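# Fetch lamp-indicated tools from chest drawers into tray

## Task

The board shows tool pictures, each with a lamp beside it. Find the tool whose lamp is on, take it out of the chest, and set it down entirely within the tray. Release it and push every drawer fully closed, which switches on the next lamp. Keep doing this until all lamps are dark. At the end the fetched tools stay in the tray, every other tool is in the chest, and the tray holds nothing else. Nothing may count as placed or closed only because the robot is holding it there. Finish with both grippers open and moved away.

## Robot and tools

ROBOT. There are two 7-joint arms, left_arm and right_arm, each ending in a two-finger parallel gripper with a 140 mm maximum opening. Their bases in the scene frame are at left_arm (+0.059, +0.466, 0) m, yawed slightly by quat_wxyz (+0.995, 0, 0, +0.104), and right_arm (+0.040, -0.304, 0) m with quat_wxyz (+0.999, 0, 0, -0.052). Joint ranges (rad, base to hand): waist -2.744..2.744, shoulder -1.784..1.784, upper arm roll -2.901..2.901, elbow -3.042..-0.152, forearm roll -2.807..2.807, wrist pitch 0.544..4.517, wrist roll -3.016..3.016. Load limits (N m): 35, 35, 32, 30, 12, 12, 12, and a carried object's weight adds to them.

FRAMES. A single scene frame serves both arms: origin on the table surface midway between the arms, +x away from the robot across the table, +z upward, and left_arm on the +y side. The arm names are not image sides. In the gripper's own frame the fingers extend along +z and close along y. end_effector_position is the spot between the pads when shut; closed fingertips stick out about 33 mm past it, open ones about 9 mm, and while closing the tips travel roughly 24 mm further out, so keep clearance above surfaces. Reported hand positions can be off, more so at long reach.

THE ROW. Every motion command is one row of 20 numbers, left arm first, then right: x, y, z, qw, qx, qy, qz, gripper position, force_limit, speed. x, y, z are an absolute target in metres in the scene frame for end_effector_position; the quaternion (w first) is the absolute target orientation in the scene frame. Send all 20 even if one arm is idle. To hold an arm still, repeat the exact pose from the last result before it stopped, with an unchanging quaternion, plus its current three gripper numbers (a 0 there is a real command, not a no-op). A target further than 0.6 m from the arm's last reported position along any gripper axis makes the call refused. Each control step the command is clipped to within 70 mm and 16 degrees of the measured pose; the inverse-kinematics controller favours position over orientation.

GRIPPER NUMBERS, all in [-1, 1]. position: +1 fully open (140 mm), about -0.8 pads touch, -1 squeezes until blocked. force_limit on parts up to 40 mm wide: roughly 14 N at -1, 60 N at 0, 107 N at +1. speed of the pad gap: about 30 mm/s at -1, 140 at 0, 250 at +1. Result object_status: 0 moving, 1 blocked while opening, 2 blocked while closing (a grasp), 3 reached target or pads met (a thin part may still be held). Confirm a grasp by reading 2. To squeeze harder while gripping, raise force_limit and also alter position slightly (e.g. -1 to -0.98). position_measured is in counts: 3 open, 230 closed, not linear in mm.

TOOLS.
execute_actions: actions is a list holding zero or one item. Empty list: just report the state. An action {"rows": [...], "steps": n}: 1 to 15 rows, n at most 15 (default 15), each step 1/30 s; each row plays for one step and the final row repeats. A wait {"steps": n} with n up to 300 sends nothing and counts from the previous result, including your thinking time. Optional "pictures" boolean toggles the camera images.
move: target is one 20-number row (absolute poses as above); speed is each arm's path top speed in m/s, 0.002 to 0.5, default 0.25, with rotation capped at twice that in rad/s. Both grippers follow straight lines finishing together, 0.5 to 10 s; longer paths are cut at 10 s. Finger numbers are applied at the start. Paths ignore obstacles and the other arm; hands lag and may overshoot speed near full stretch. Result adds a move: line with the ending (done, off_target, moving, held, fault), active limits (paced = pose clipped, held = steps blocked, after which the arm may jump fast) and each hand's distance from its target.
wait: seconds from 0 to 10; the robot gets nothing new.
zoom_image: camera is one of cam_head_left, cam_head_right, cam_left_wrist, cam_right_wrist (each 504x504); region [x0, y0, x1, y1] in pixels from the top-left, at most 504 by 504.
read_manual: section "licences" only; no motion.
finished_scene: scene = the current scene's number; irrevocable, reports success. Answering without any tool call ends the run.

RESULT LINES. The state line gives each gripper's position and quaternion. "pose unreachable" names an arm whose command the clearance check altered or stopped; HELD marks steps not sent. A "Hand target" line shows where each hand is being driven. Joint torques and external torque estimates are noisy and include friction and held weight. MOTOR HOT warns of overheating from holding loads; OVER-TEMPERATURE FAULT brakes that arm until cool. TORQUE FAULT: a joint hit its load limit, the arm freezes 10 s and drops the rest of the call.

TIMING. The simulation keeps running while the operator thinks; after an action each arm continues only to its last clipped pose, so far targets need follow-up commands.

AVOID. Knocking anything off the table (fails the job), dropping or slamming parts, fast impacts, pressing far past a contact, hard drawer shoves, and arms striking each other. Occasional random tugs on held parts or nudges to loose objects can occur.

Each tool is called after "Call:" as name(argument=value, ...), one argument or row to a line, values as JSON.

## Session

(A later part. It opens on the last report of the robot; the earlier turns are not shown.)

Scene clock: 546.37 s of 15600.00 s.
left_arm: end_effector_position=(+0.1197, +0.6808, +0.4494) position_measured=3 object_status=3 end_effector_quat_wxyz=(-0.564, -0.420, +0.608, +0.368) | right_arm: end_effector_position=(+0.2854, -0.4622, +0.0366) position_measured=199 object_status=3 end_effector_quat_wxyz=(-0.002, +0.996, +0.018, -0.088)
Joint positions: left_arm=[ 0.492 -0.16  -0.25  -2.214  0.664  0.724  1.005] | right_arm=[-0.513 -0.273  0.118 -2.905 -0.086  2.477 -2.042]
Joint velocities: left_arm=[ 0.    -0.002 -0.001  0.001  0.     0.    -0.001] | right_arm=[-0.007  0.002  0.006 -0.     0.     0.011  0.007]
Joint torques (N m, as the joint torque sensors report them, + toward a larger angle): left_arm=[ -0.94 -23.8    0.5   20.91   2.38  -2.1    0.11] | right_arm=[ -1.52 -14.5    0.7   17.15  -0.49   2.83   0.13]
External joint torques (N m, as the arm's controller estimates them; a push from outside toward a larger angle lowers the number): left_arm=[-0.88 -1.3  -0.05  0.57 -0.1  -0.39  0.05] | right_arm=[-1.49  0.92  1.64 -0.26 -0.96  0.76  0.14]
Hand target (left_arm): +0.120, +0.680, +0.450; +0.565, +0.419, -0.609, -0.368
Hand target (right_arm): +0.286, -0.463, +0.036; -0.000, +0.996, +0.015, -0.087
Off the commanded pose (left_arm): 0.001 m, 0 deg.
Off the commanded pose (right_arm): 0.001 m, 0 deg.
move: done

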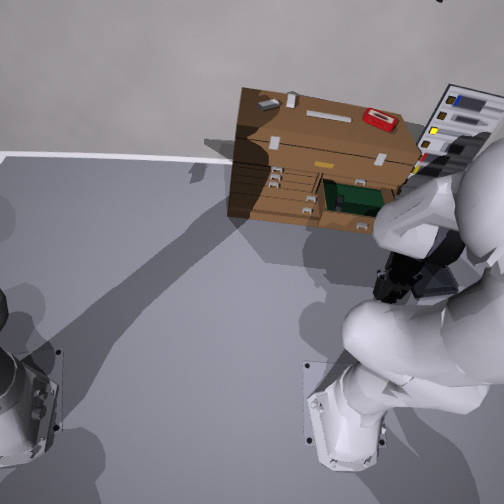

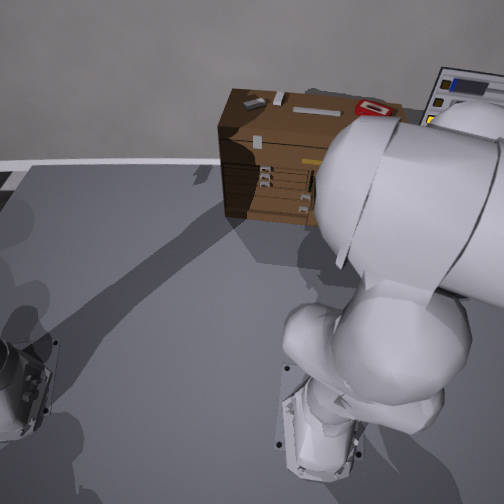

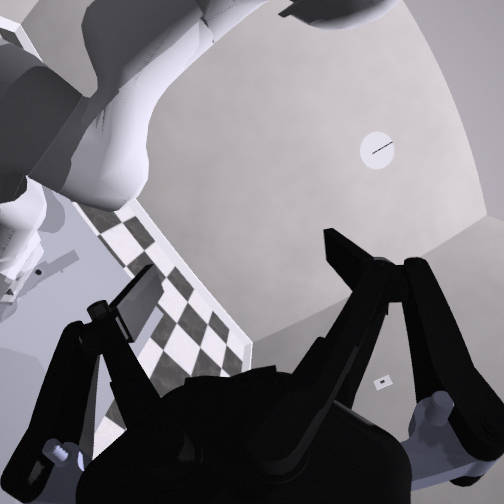

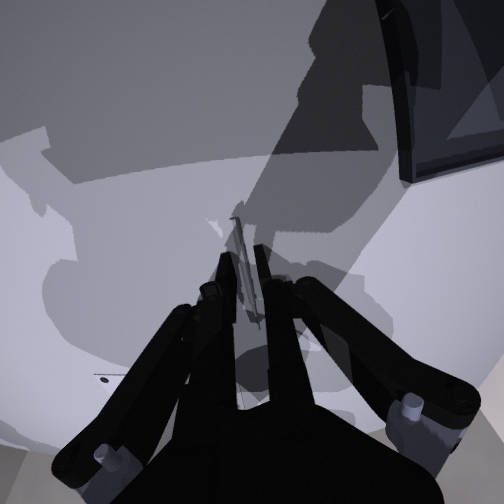

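Call:
move(
  target=[0.12,0.68,0.45,-0.565,-0.419,0.609,0.368,1,0,0,0.285,-0.463,0.030,0,0.998,0.015,-0.06,-0.55,0.5,-0.5],
  speed=0.008,
)

Scene clock: 557.00 s of 15600.00 s.
left_arm: end_effector_position=(+0.1197, +0.6808, +0.4494) position_measured=3 object_status=3 end_effector_quat_wxyz=(-0.564, -0.420, +0.608, +0.368) | right_arm: end_effector_position=(+0.2831, -0.4621, +0.0326) position_measured=199 object_status=3 end_effector_quat_wxyz=(-0.001, +0.998, +0.014, -0.065)
Joint positions: left_arm=[ 0.492 -0.16  -0.25  -2.214  0.664  0.724  1.005] | right_arm=[-0.492 -0.301  0.074 -2.954 -0.078  2.539 -2.059]
Joint velocities: left_arm=[ 0.001 -0.    -0.    -0.001 -0.001 -0.001  0.001] | right_arm=[ 0.003 -0.    -0.005 -0.002  0.     0.002 -0.003]
Joint torques (N m, as the joint torque sensors report them, + toward a larger angle): left_arm=[ -0.57 -23.71   0.51  20.83   2.4   -2.04   0.12] | right_arm=[ 0.21 -9.09 -2.22 14.7   0.87  5.66 -0.24]
External joint torques (N m, as the arm's controller estimates them; a push from outside toward a larger angle lowers the number): left_arm=[-0.6  -1.46 -0.13  0.66 -0.07 -0.33  0.06] | right_arm=[ 0.18  5.29 -1.52 -2.61  0.41  3.45 -0.24]
Hand target (left_arm): +0.120, +0.680, +0.450; +0.565, +0.419, -0.609, -0.368
Hand target (right_arm): +0.285, -0.462, +0.030; -0.000, +0.998, +0.015, -0.060
Off the commanded pose (left_arm): 0.001 m, 0 deg.
Off the commanded pose (right_arm): 0.003 m, 1 deg.
After step 90, 3.97 s passed at rest.
move: done

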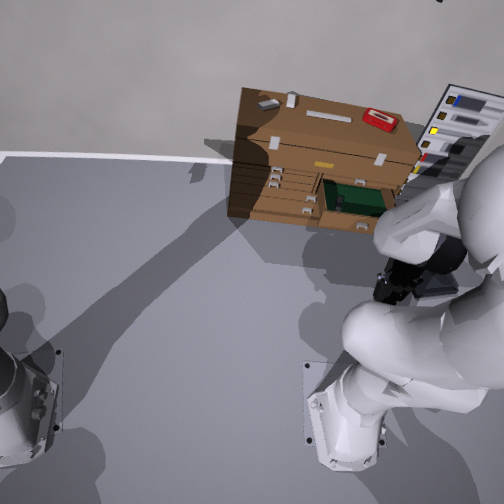

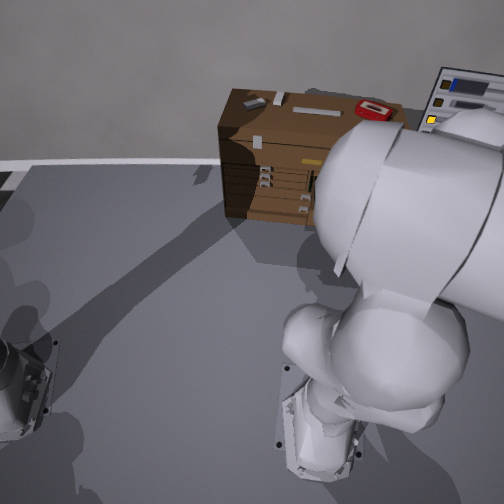

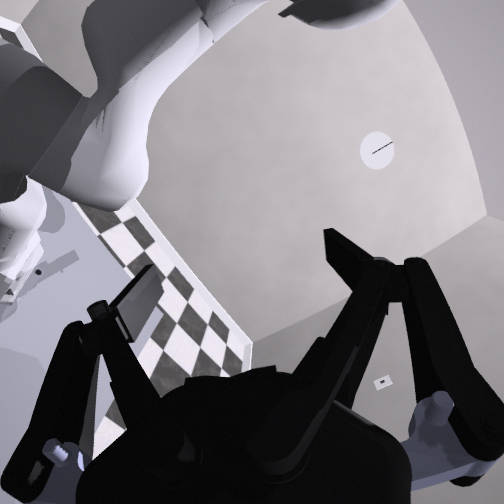

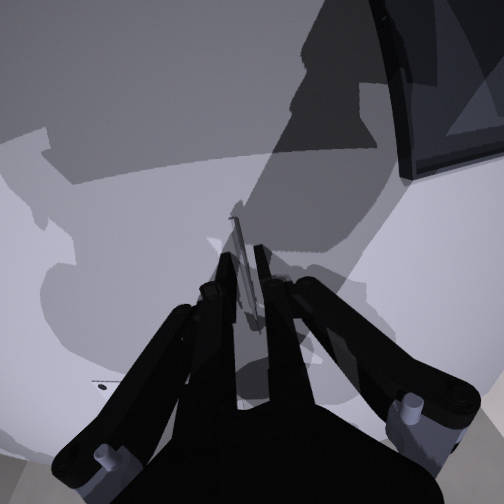

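Call:
move(
  target=[0.12,0.68,0.45,-0.565,-0.419,0.609,0.368,1,0,0,0.283,-0.462,0.033,0,0.998,0.015,-0.06,-1,0.3,-0.7],
  speed=0.008,
)

Call:
move(
  target=[0.12,0.68,0.45,-0.565,-0.419,0.609,0.368,1,0,0,0.29,-0.47,0.09,0,0.998,0.015,-0.06,-1,0.3,-0.7],
  speed=0.04,
)

Scene clock: 564.00 s of 15600.00 s.
left_arm: end_effector_position=(+0.1197, +0.6808, +0.4494) position_measured=3 object_status=3 end_effector_quat_wxyz=(-0.564, -0.420, +0.608, +0.368) | right_arm: end_effector_position=(+0.2827, -0.4623, +0.0331) position_measured=230 object_status=3 end_effector_quat_wxyz=(+0.000, +0.998, +0.013, -0.062)
Joint positions: left_arm=[ 0.492 -0.16  -0.25  -2.214  0.664  0.724  1.005] | right_arm=[-0.49  -0.31   0.068 -2.962 -0.078  2.546 -2.06 ]
Joint velocities: left_arm=[ 0.001 -0.     0.    -0.     0.    -0.001  0.002] | right_arm=[ 0.004  0.001 -0.006 -0.003  0.001  0.002 -0.001]
Joint torques (N m, as the joint torque sensors report them, + toward a larger angle): left_arm=[ -0.67 -23.75   0.31  20.83   2.38  -2.01   0.13] | right_arm=[  1.13 -15.3   -0.06  16.42   0.88   2.64  -0.51]
External joint torques (N m, as the arm's controller estimates them; a push from outside toward a larger angle lowers the number): left_arm=[-0.67 -1.34 -0.31  0.57 -0.09 -0.29  0.07] | right_arm=[ 1.11 -1.32  0.62 -0.81  0.42  0.43 -0.51]
Hand target (left_arm): +0.120, +0.680, +0.450; +0.565, +0.419, -0.609, -0.368
Hand target (right_arm): +0.283, -0.462, +0.033; +0.000, +0.998, +0.015, -0.060
Off the commanded pose (left_arm): 0.001 m, 0 deg.
Off the commanded pose (right_arm): 0.000 m, 0 deg.
After step 90, 3.10 s passed at rest.
move: done

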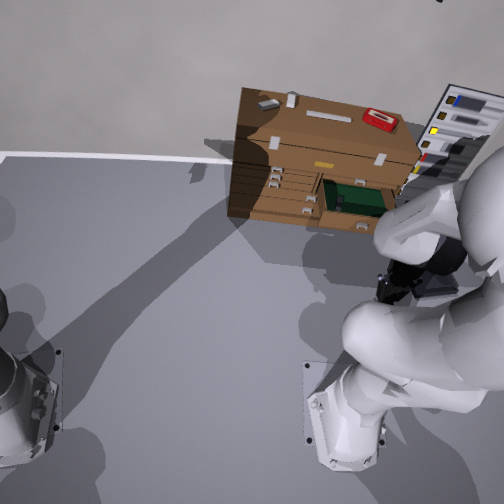

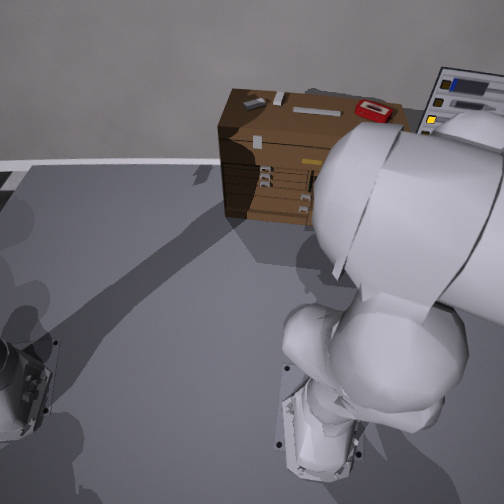

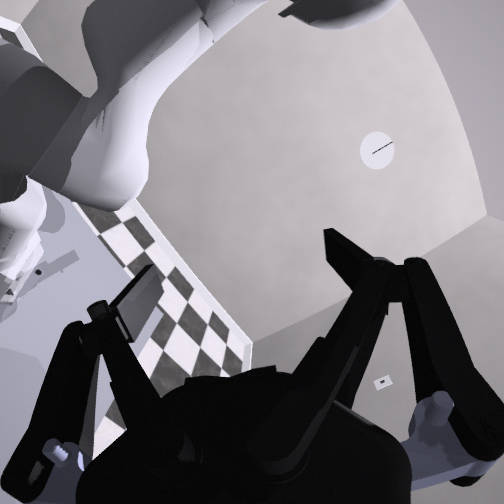

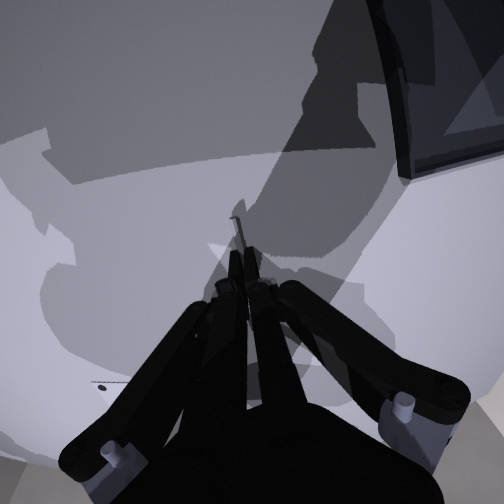

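Scene clock: 565.90 s of 15600.00 s.
left_arm: end_effector_position=(+0.1197, +0.6808, +0.4494) position_measured=3 object_status=3 end_effector_quat_wxyz=(-0.564, -0.420, +0.608, +0.368) | right_arm: end_effector_position=(+0.2901, -0.4713, +0.0892) position_measured=230 object_status=3 end_effector_quat_wxyz=(+0.002, +0.998, +0.011, -0.059)
Joint positions: left_arm=[ 0.492 -0.16  -0.25  -2.214  0.664  0.724  1.005] | right_arm=[-0.463 -0.464  0.032 -2.898 -0.071  2.333 -2.082]
Joint velocities: left_arm=[-0.    -0.     0.    -0.002  0.001  0.001  0.001] | right_arm=[ 0.004 -0.002 -0.005  0.002 -0.    -0.01  -0.   ]
Joint torques (N m, as the joint torque sensors report them, + toward a larger angle): left_arm=[ -0.73 -23.48   0.78  20.77   2.43  -2.08   0.15] | right_arm=[  0.88 -13.38  -1.57  21.45   0.66   1.66  -0.5 ]
External joint torques (N m, as the arm's controller estimates them; a push from outside toward a larger angle lowers the number): left_arm=[-0.73 -1.13  0.16  0.57 -0.04 -0.37  0.09] | right_arm=[ 0.89 -1.41 -0.85  0.96  0.07 -0.6  -0.5 ]
Hand target (left_arm): +0.120, +0.680, +0.450; +0.565, +0.419, -0.609, -0.368
Hand target (right_arm): +0.290, -0.471, +0.090; +0.000, +0.998, +0.014, -0.060
Off the commanded pose (left_arm): 0.001 m, 0 deg.
Off the commanded pose (right_arm): 0.002 m, 1 deg.
move: done

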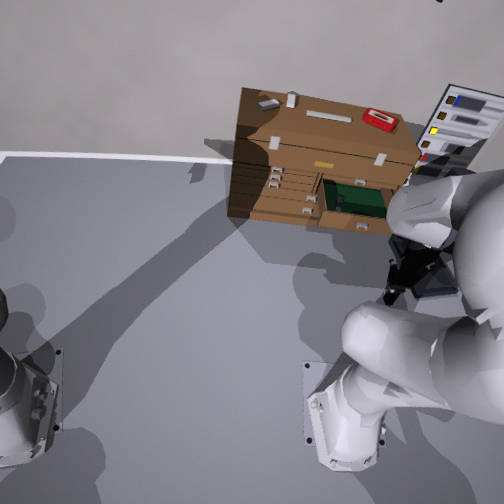

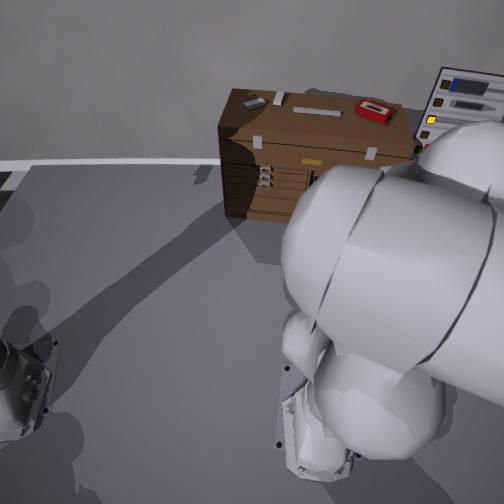

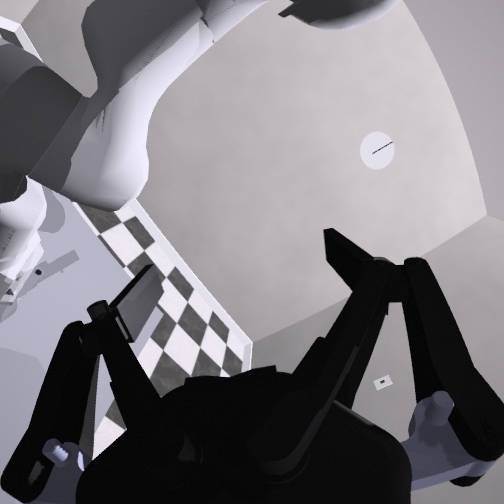

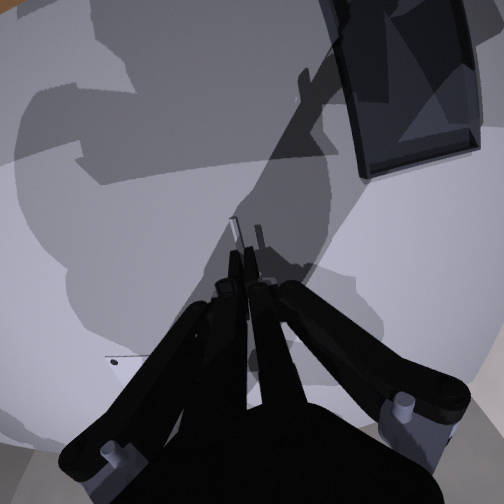

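Call:
move(
  target=[0.12,0.68,0.45,-0.565,-0.419,0.609,0.368,1,0,0,0.33,-0.55,0.12,0,0.998,0.04,-0.06,-1,0.3,-0.7],
  speed=0.08,
)

Call:
move(
  target=[0.12,0.68,0.45,-0.565,-0.419,0.609,0.368,1,0,0,0.47,-0.69,0.11,0,0.996,0.07,-0.06,-1,0.3,-0.7],
  speed=0.08,
)

Scene clock: 580.80 s of 15600.00 s.
left_arm: end_effector_position=(+0.1197, +0.6808, +0.4494) position_measured=3 object_status=3 end_effector_quat_wxyz=(-0.564, -0.420, +0.608, +0.368) | right_arm: end_effector_position=(+0.3292, -0.5513, +0.1201) position_measured=230 object_status=3 end_effector_quat_wxyz=(+0.001, +0.998, +0.030, -0.058)
Joint positions: left_arm=[ 0.492 -0.16  -0.25  -2.214  0.664  0.724  1.005] | right_arm=[-0.483 -0.281 -0.074 -2.641 -0.125  2.269 -2.204]
Joint velocities: left_arm=[ 0.  0.  0. -0.  0.  0.  0.] | right_arm=[ 0.     0.    -0.001  0.001  0.001 -0.006 -0.028]
Joint torques (N m, as the joint torque sensors report them, + toward a larger angle): left_arm=[ -0.6  -24.06   0.93  20.82   2.37  -2.01   0.1 ] | right_arm=[  0.49 -18.54   0.09  22.01  -0.32   1.6   -0.49]
External joint torques (N m, as the arm's controller estimates them; a push from outside toward a larger angle lowers the number): left_arm=[-0.65 -1.69  0.25  0.56 -0.1  -0.3   0.04] | right_arm=[ 0.49  0.71 -0.13  0.72 -0.94 -0.66 -0.49]
Hand target (left_arm): +0.120, +0.680, +0.450; +0.565, +0.419, -0.609, -0.368
Hand target (right_arm): +0.328, -0.551, +0.120; +0.000, +0.997, +0.039, -0.061
Off the commanded pose (left_arm): 0.001 m, 0 deg.
Off the commanded pose (right_arm): 0.002 m, 1 deg.
After step 150, 8.27 s passed at rest.
move: done

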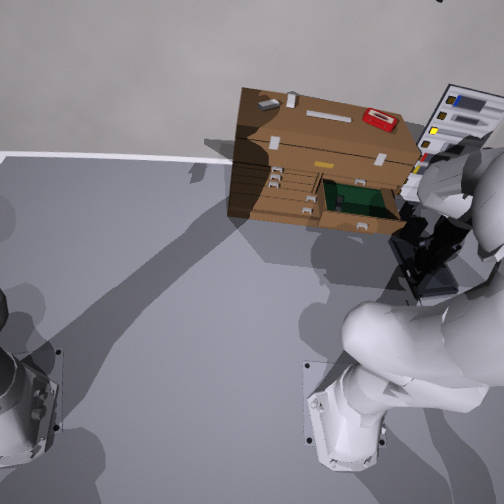

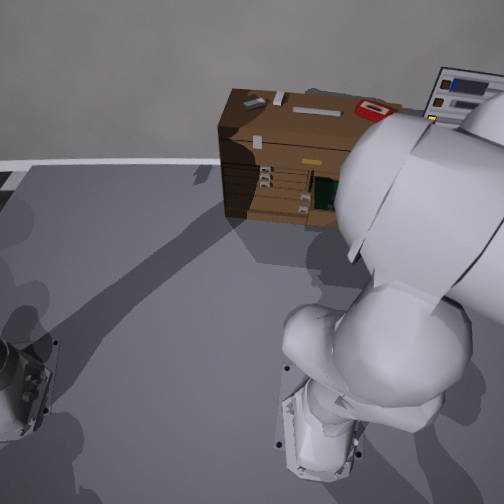

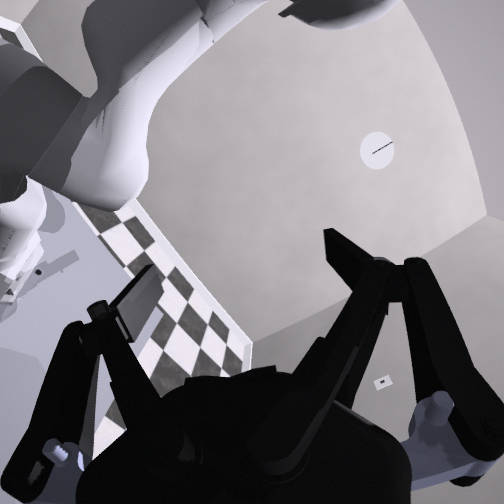

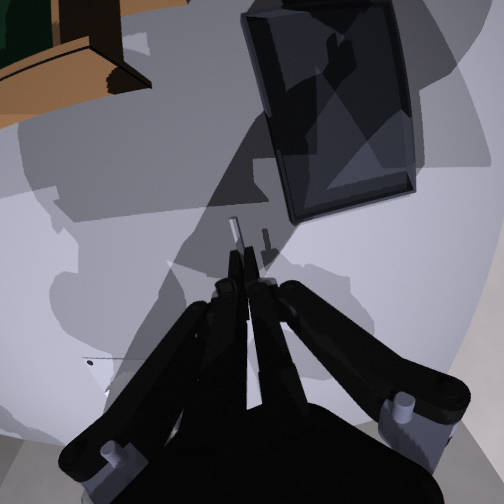

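Scene clock: 583.60 s of 15600.00 s.
left_arm: end_effector_position=(+0.1197, +0.6808, +0.4494) position_measured=3 object_status=3 end_effector_quat_wxyz=(-0.564, -0.420, +0.608, +0.368) | right_arm: end_effector_position=(+0.4671, -0.6952, +0.1107) position_measured=230 object_status=3 end_effector_quat_wxyz=(+0.005, +0.996, +0.063, -0.060)
Joint positions: left_arm=[ 0.492 -0.16  -0.25  -2.214  0.664  0.724  1.005] | right_arm=[-0.512  0.283 -0.09  -1.975 -0.081  2.176 -2.354]
Joint velocities: left_arm=[ 0.    -0.002 -0.    -0.001  0.     0.    -0.   ] | right_arm=[-0.006  0.003  0.007  0.011 -0.    -0.019 -0.023]
Joint torques (N m, as the joint torque sensors report them, + toward a larger angle): left_arm=[ -1.25 -23.67   0.73  20.66   2.37  -2.05   0.16] | right_arm=[ -1.5  -37.56   1.    24.23   1.33   1.7   -0.6 ]
External joint torques (N m, as the arm's controller estimates them; a push from outside toward a larger angle lowers the number): left_arm=[-1.27 -1.29  0.09  0.45 -0.1  -0.33  0.1 ] | right_arm=[-1.61  1.82  1.45  1.94  0.68 -0.57 -0.6 ]
Hand target (left_arm): +0.120, +0.680, +0.450; +0.565, +0.419, -0.609, -0.368
Hand target (right_arm): +0.466, -0.694, +0.110; +0.001, +0.996, +0.069, -0.062
Off the commanded pose (left_arm): 0.001 m, 0 deg.
Off the commanded pose (right_arm): 0.006 m, 1 deg.
move: off_target (right_arm)

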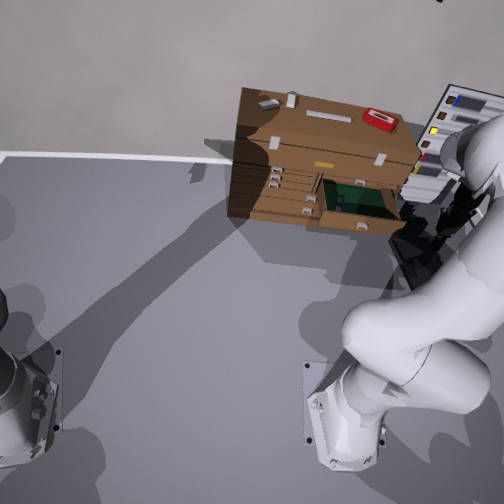

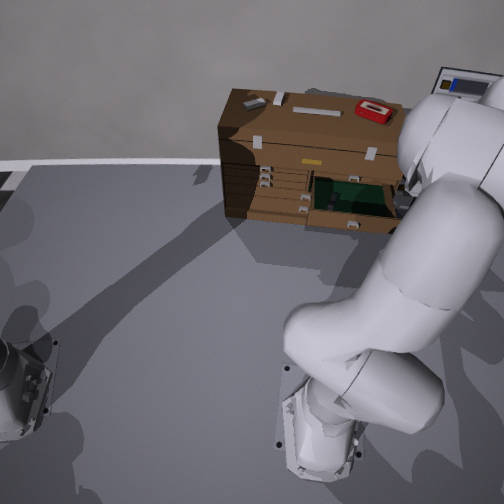

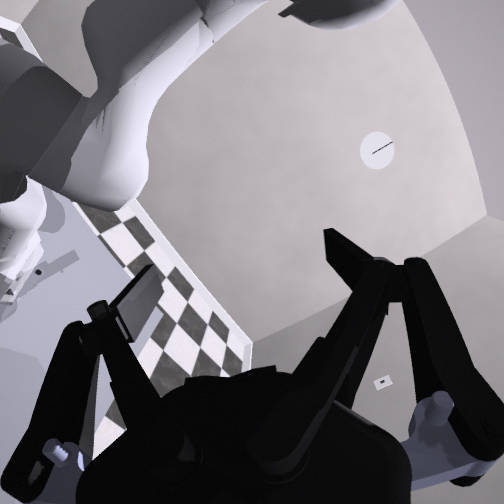

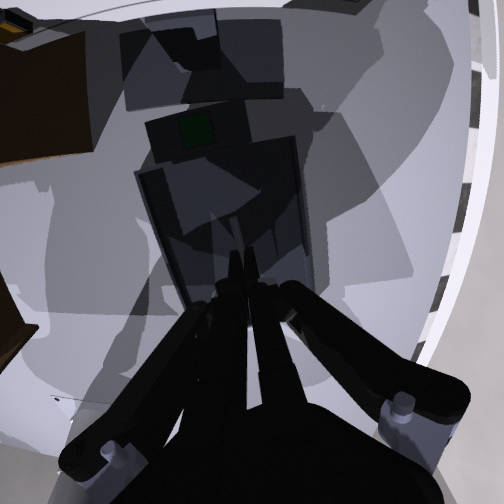

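Call:
move(
  target=[0.12,0.68,0.45,-0.565,-0.419,0.609,0.368,1,0,0,0.49,-0.715,0.055,0,0.996,0.07,-0.06,-1,0.3,-0.7],
  speed=0.04,
)

Call:
move(
  target=[0.12,0.68,0.45,-0.565,-0.419,0.609,0.368,1,0,0,0.49,-0.715,0.043,0,0.996,0.07,-0.06,-1,0.3,-0.7],
  speed=0.01,
)

Scene clock: 593.50 s of 15600.00 s.
left_arm: end_effector_position=(+0.1197, +0.6808, +0.4494) position_measured=3 object_status=3 end_effector_quat_wxyz=(-0.564, -0.420, +0.608, +0.368) | right_arm: end_effector_position=(+0.4873, -0.7143, +0.0548) position_measured=230 object_status=3 end_effector_quat_wxyz=(-0.000, +0.996, +0.068, -0.063)
Joint positions: left_arm=[ 0.492 -0.16  -0.25  -2.214  0.664  0.724  1.005] | right_arm=[-0.531  0.451 -0.077 -1.874 -0.069  2.231 -2.369]
Joint velocities: left_arm=[-0.001  0.     0.     0.001  0.    -0.001 -0.001] | right_arm=[-0.007  0.001  0.005  0.007 -0.     0.007 -0.002]
Joint torques (N m, as the joint torque sensors report them, + toward a larger angle): left_arm=[ -0.85 -23.51   0.69  21.09   2.39  -2.08   0.13] | right_arm=[ -1.4  -41.88   1.88  22.63   1.15   2.75  -0.48]
External joint torques (N m, as the arm's controller estimates them; a push from outside toward a larger angle lowers the number): left_arm=[-0.78 -1.12  0.15  0.82 -0.08 -0.37  0.07] | right_arm=[-1.2   1.54  2.72  1.17  0.53  0.55 -0.47]
Hand target (left_arm): +0.120, +0.680, +0.450; +0.565, +0.419, -0.609, -0.368
Hand target (right_arm): +0.490, -0.715, +0.055; +0.000, +0.996, +0.071, -0.060
Off the commanded pose (left_arm): 0.001 m, 0 deg.
Off the commanded pose (right_arm): 0.003 m, 0 deg.
After step 90, 5.00 s passed at rest.
move: done

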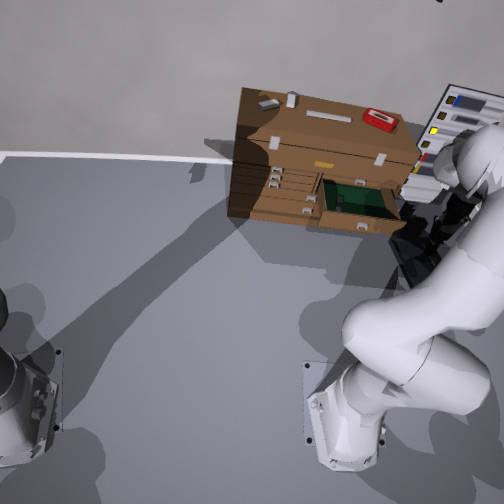

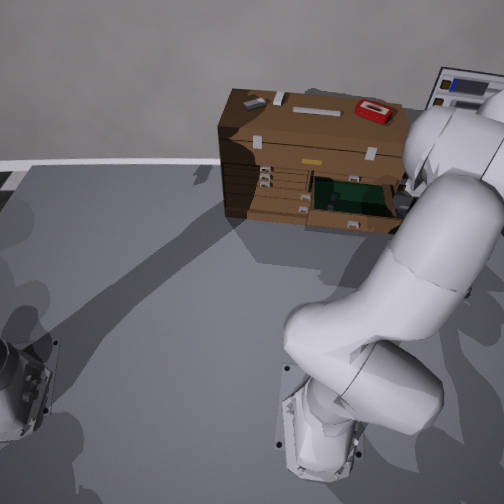

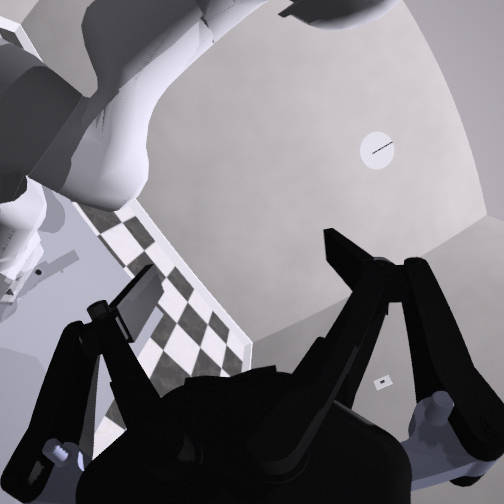

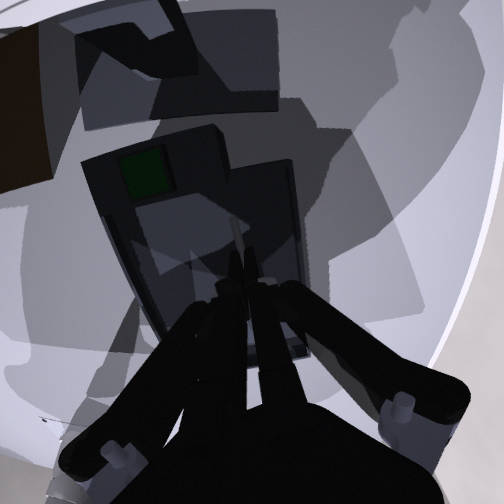

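Scene clock: 594.93 s of 15600.00 s.
left_arm: end_effector_position=(+0.1197, +0.6808, +0.4494) position_measured=3 object_status=3 end_effector_quat_wxyz=(-0.564, -0.420, +0.608, +0.368) | right_arm: end_effector_position=(+0.4890, -0.7149, +0.0439) position_measured=230 object_status=3 end_effector_quat_wxyz=(+0.000, +0.996, +0.069, -0.062)
Joint positions: left_arm=[ 0.492 -0.16  -0.25  -2.214  0.664  0.724  1.005] | right_arm=[-0.533  0.471 -0.075 -1.874 -0.069  2.254 -2.369]
Joint velocities: left_arm=[-0.     0.002  0.    -0.    -0.002 -0.    -0.001] | right_arm=[-0.002 -0.     0.004  0.     0.     0.006  0.001]
Joint torques (N m, as the joint torque sensors report them, + toward a larger angle): left_arm=[ -0.74 -23.79   0.84  20.88   2.38  -2.09   0.13] | right_arm=[ -1.68 -41.69   0.47  21.25   1.15   2.76  -0.4 ]
External joint torques (N m, as the arm's controller estimates them; a push from outside toward a larger angle lowers the number): left_arm=[-0.67 -1.57  0.3   0.7  -0.08 -0.39  0.07] | right_arm=[-1.74  2.22  1.09 -0.16  0.54  0.53 -0.4 ]
Hand target (left_arm): +0.120, +0.680, +0.450; +0.565, +0.419, -0.609, -0.368
Hand target (right_arm): +0.490, -0.715, +0.043; +0.000, +0.996, +0.070, -0.060
Off the commanded pose (left_arm): 0.001 m, 0 deg.
Off the commanded pose (right_arm): 0.001 m, 0 deg.
move: done

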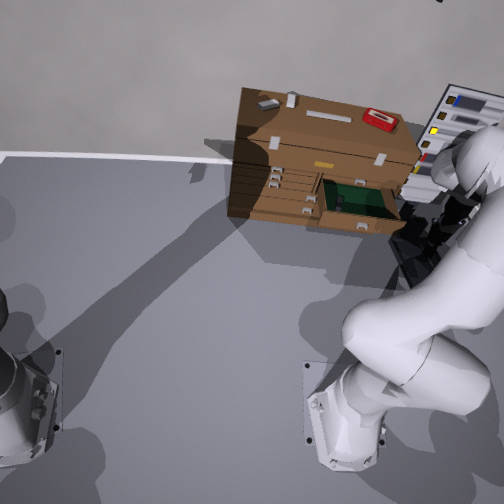

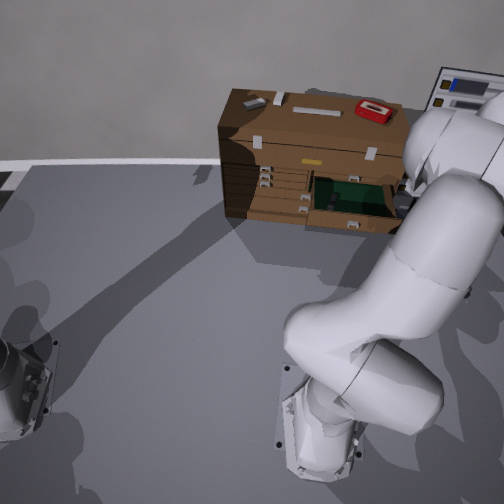

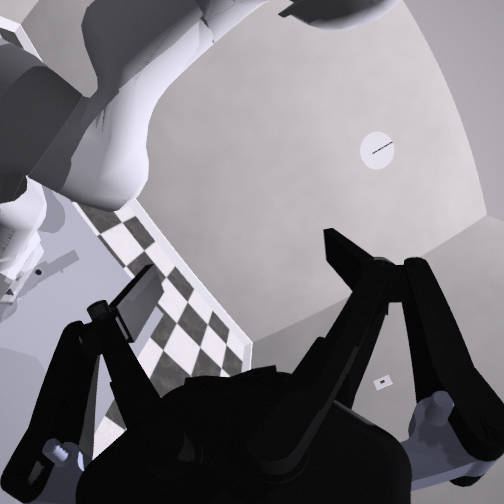

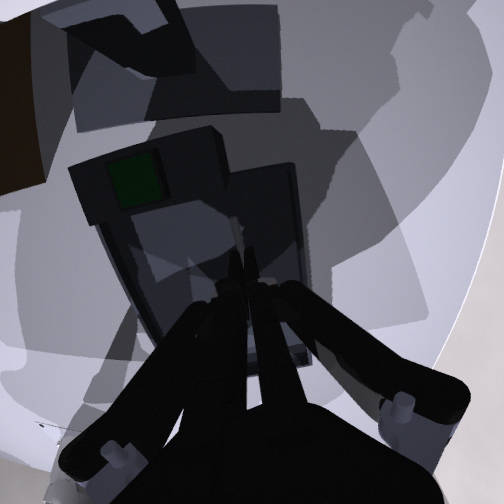

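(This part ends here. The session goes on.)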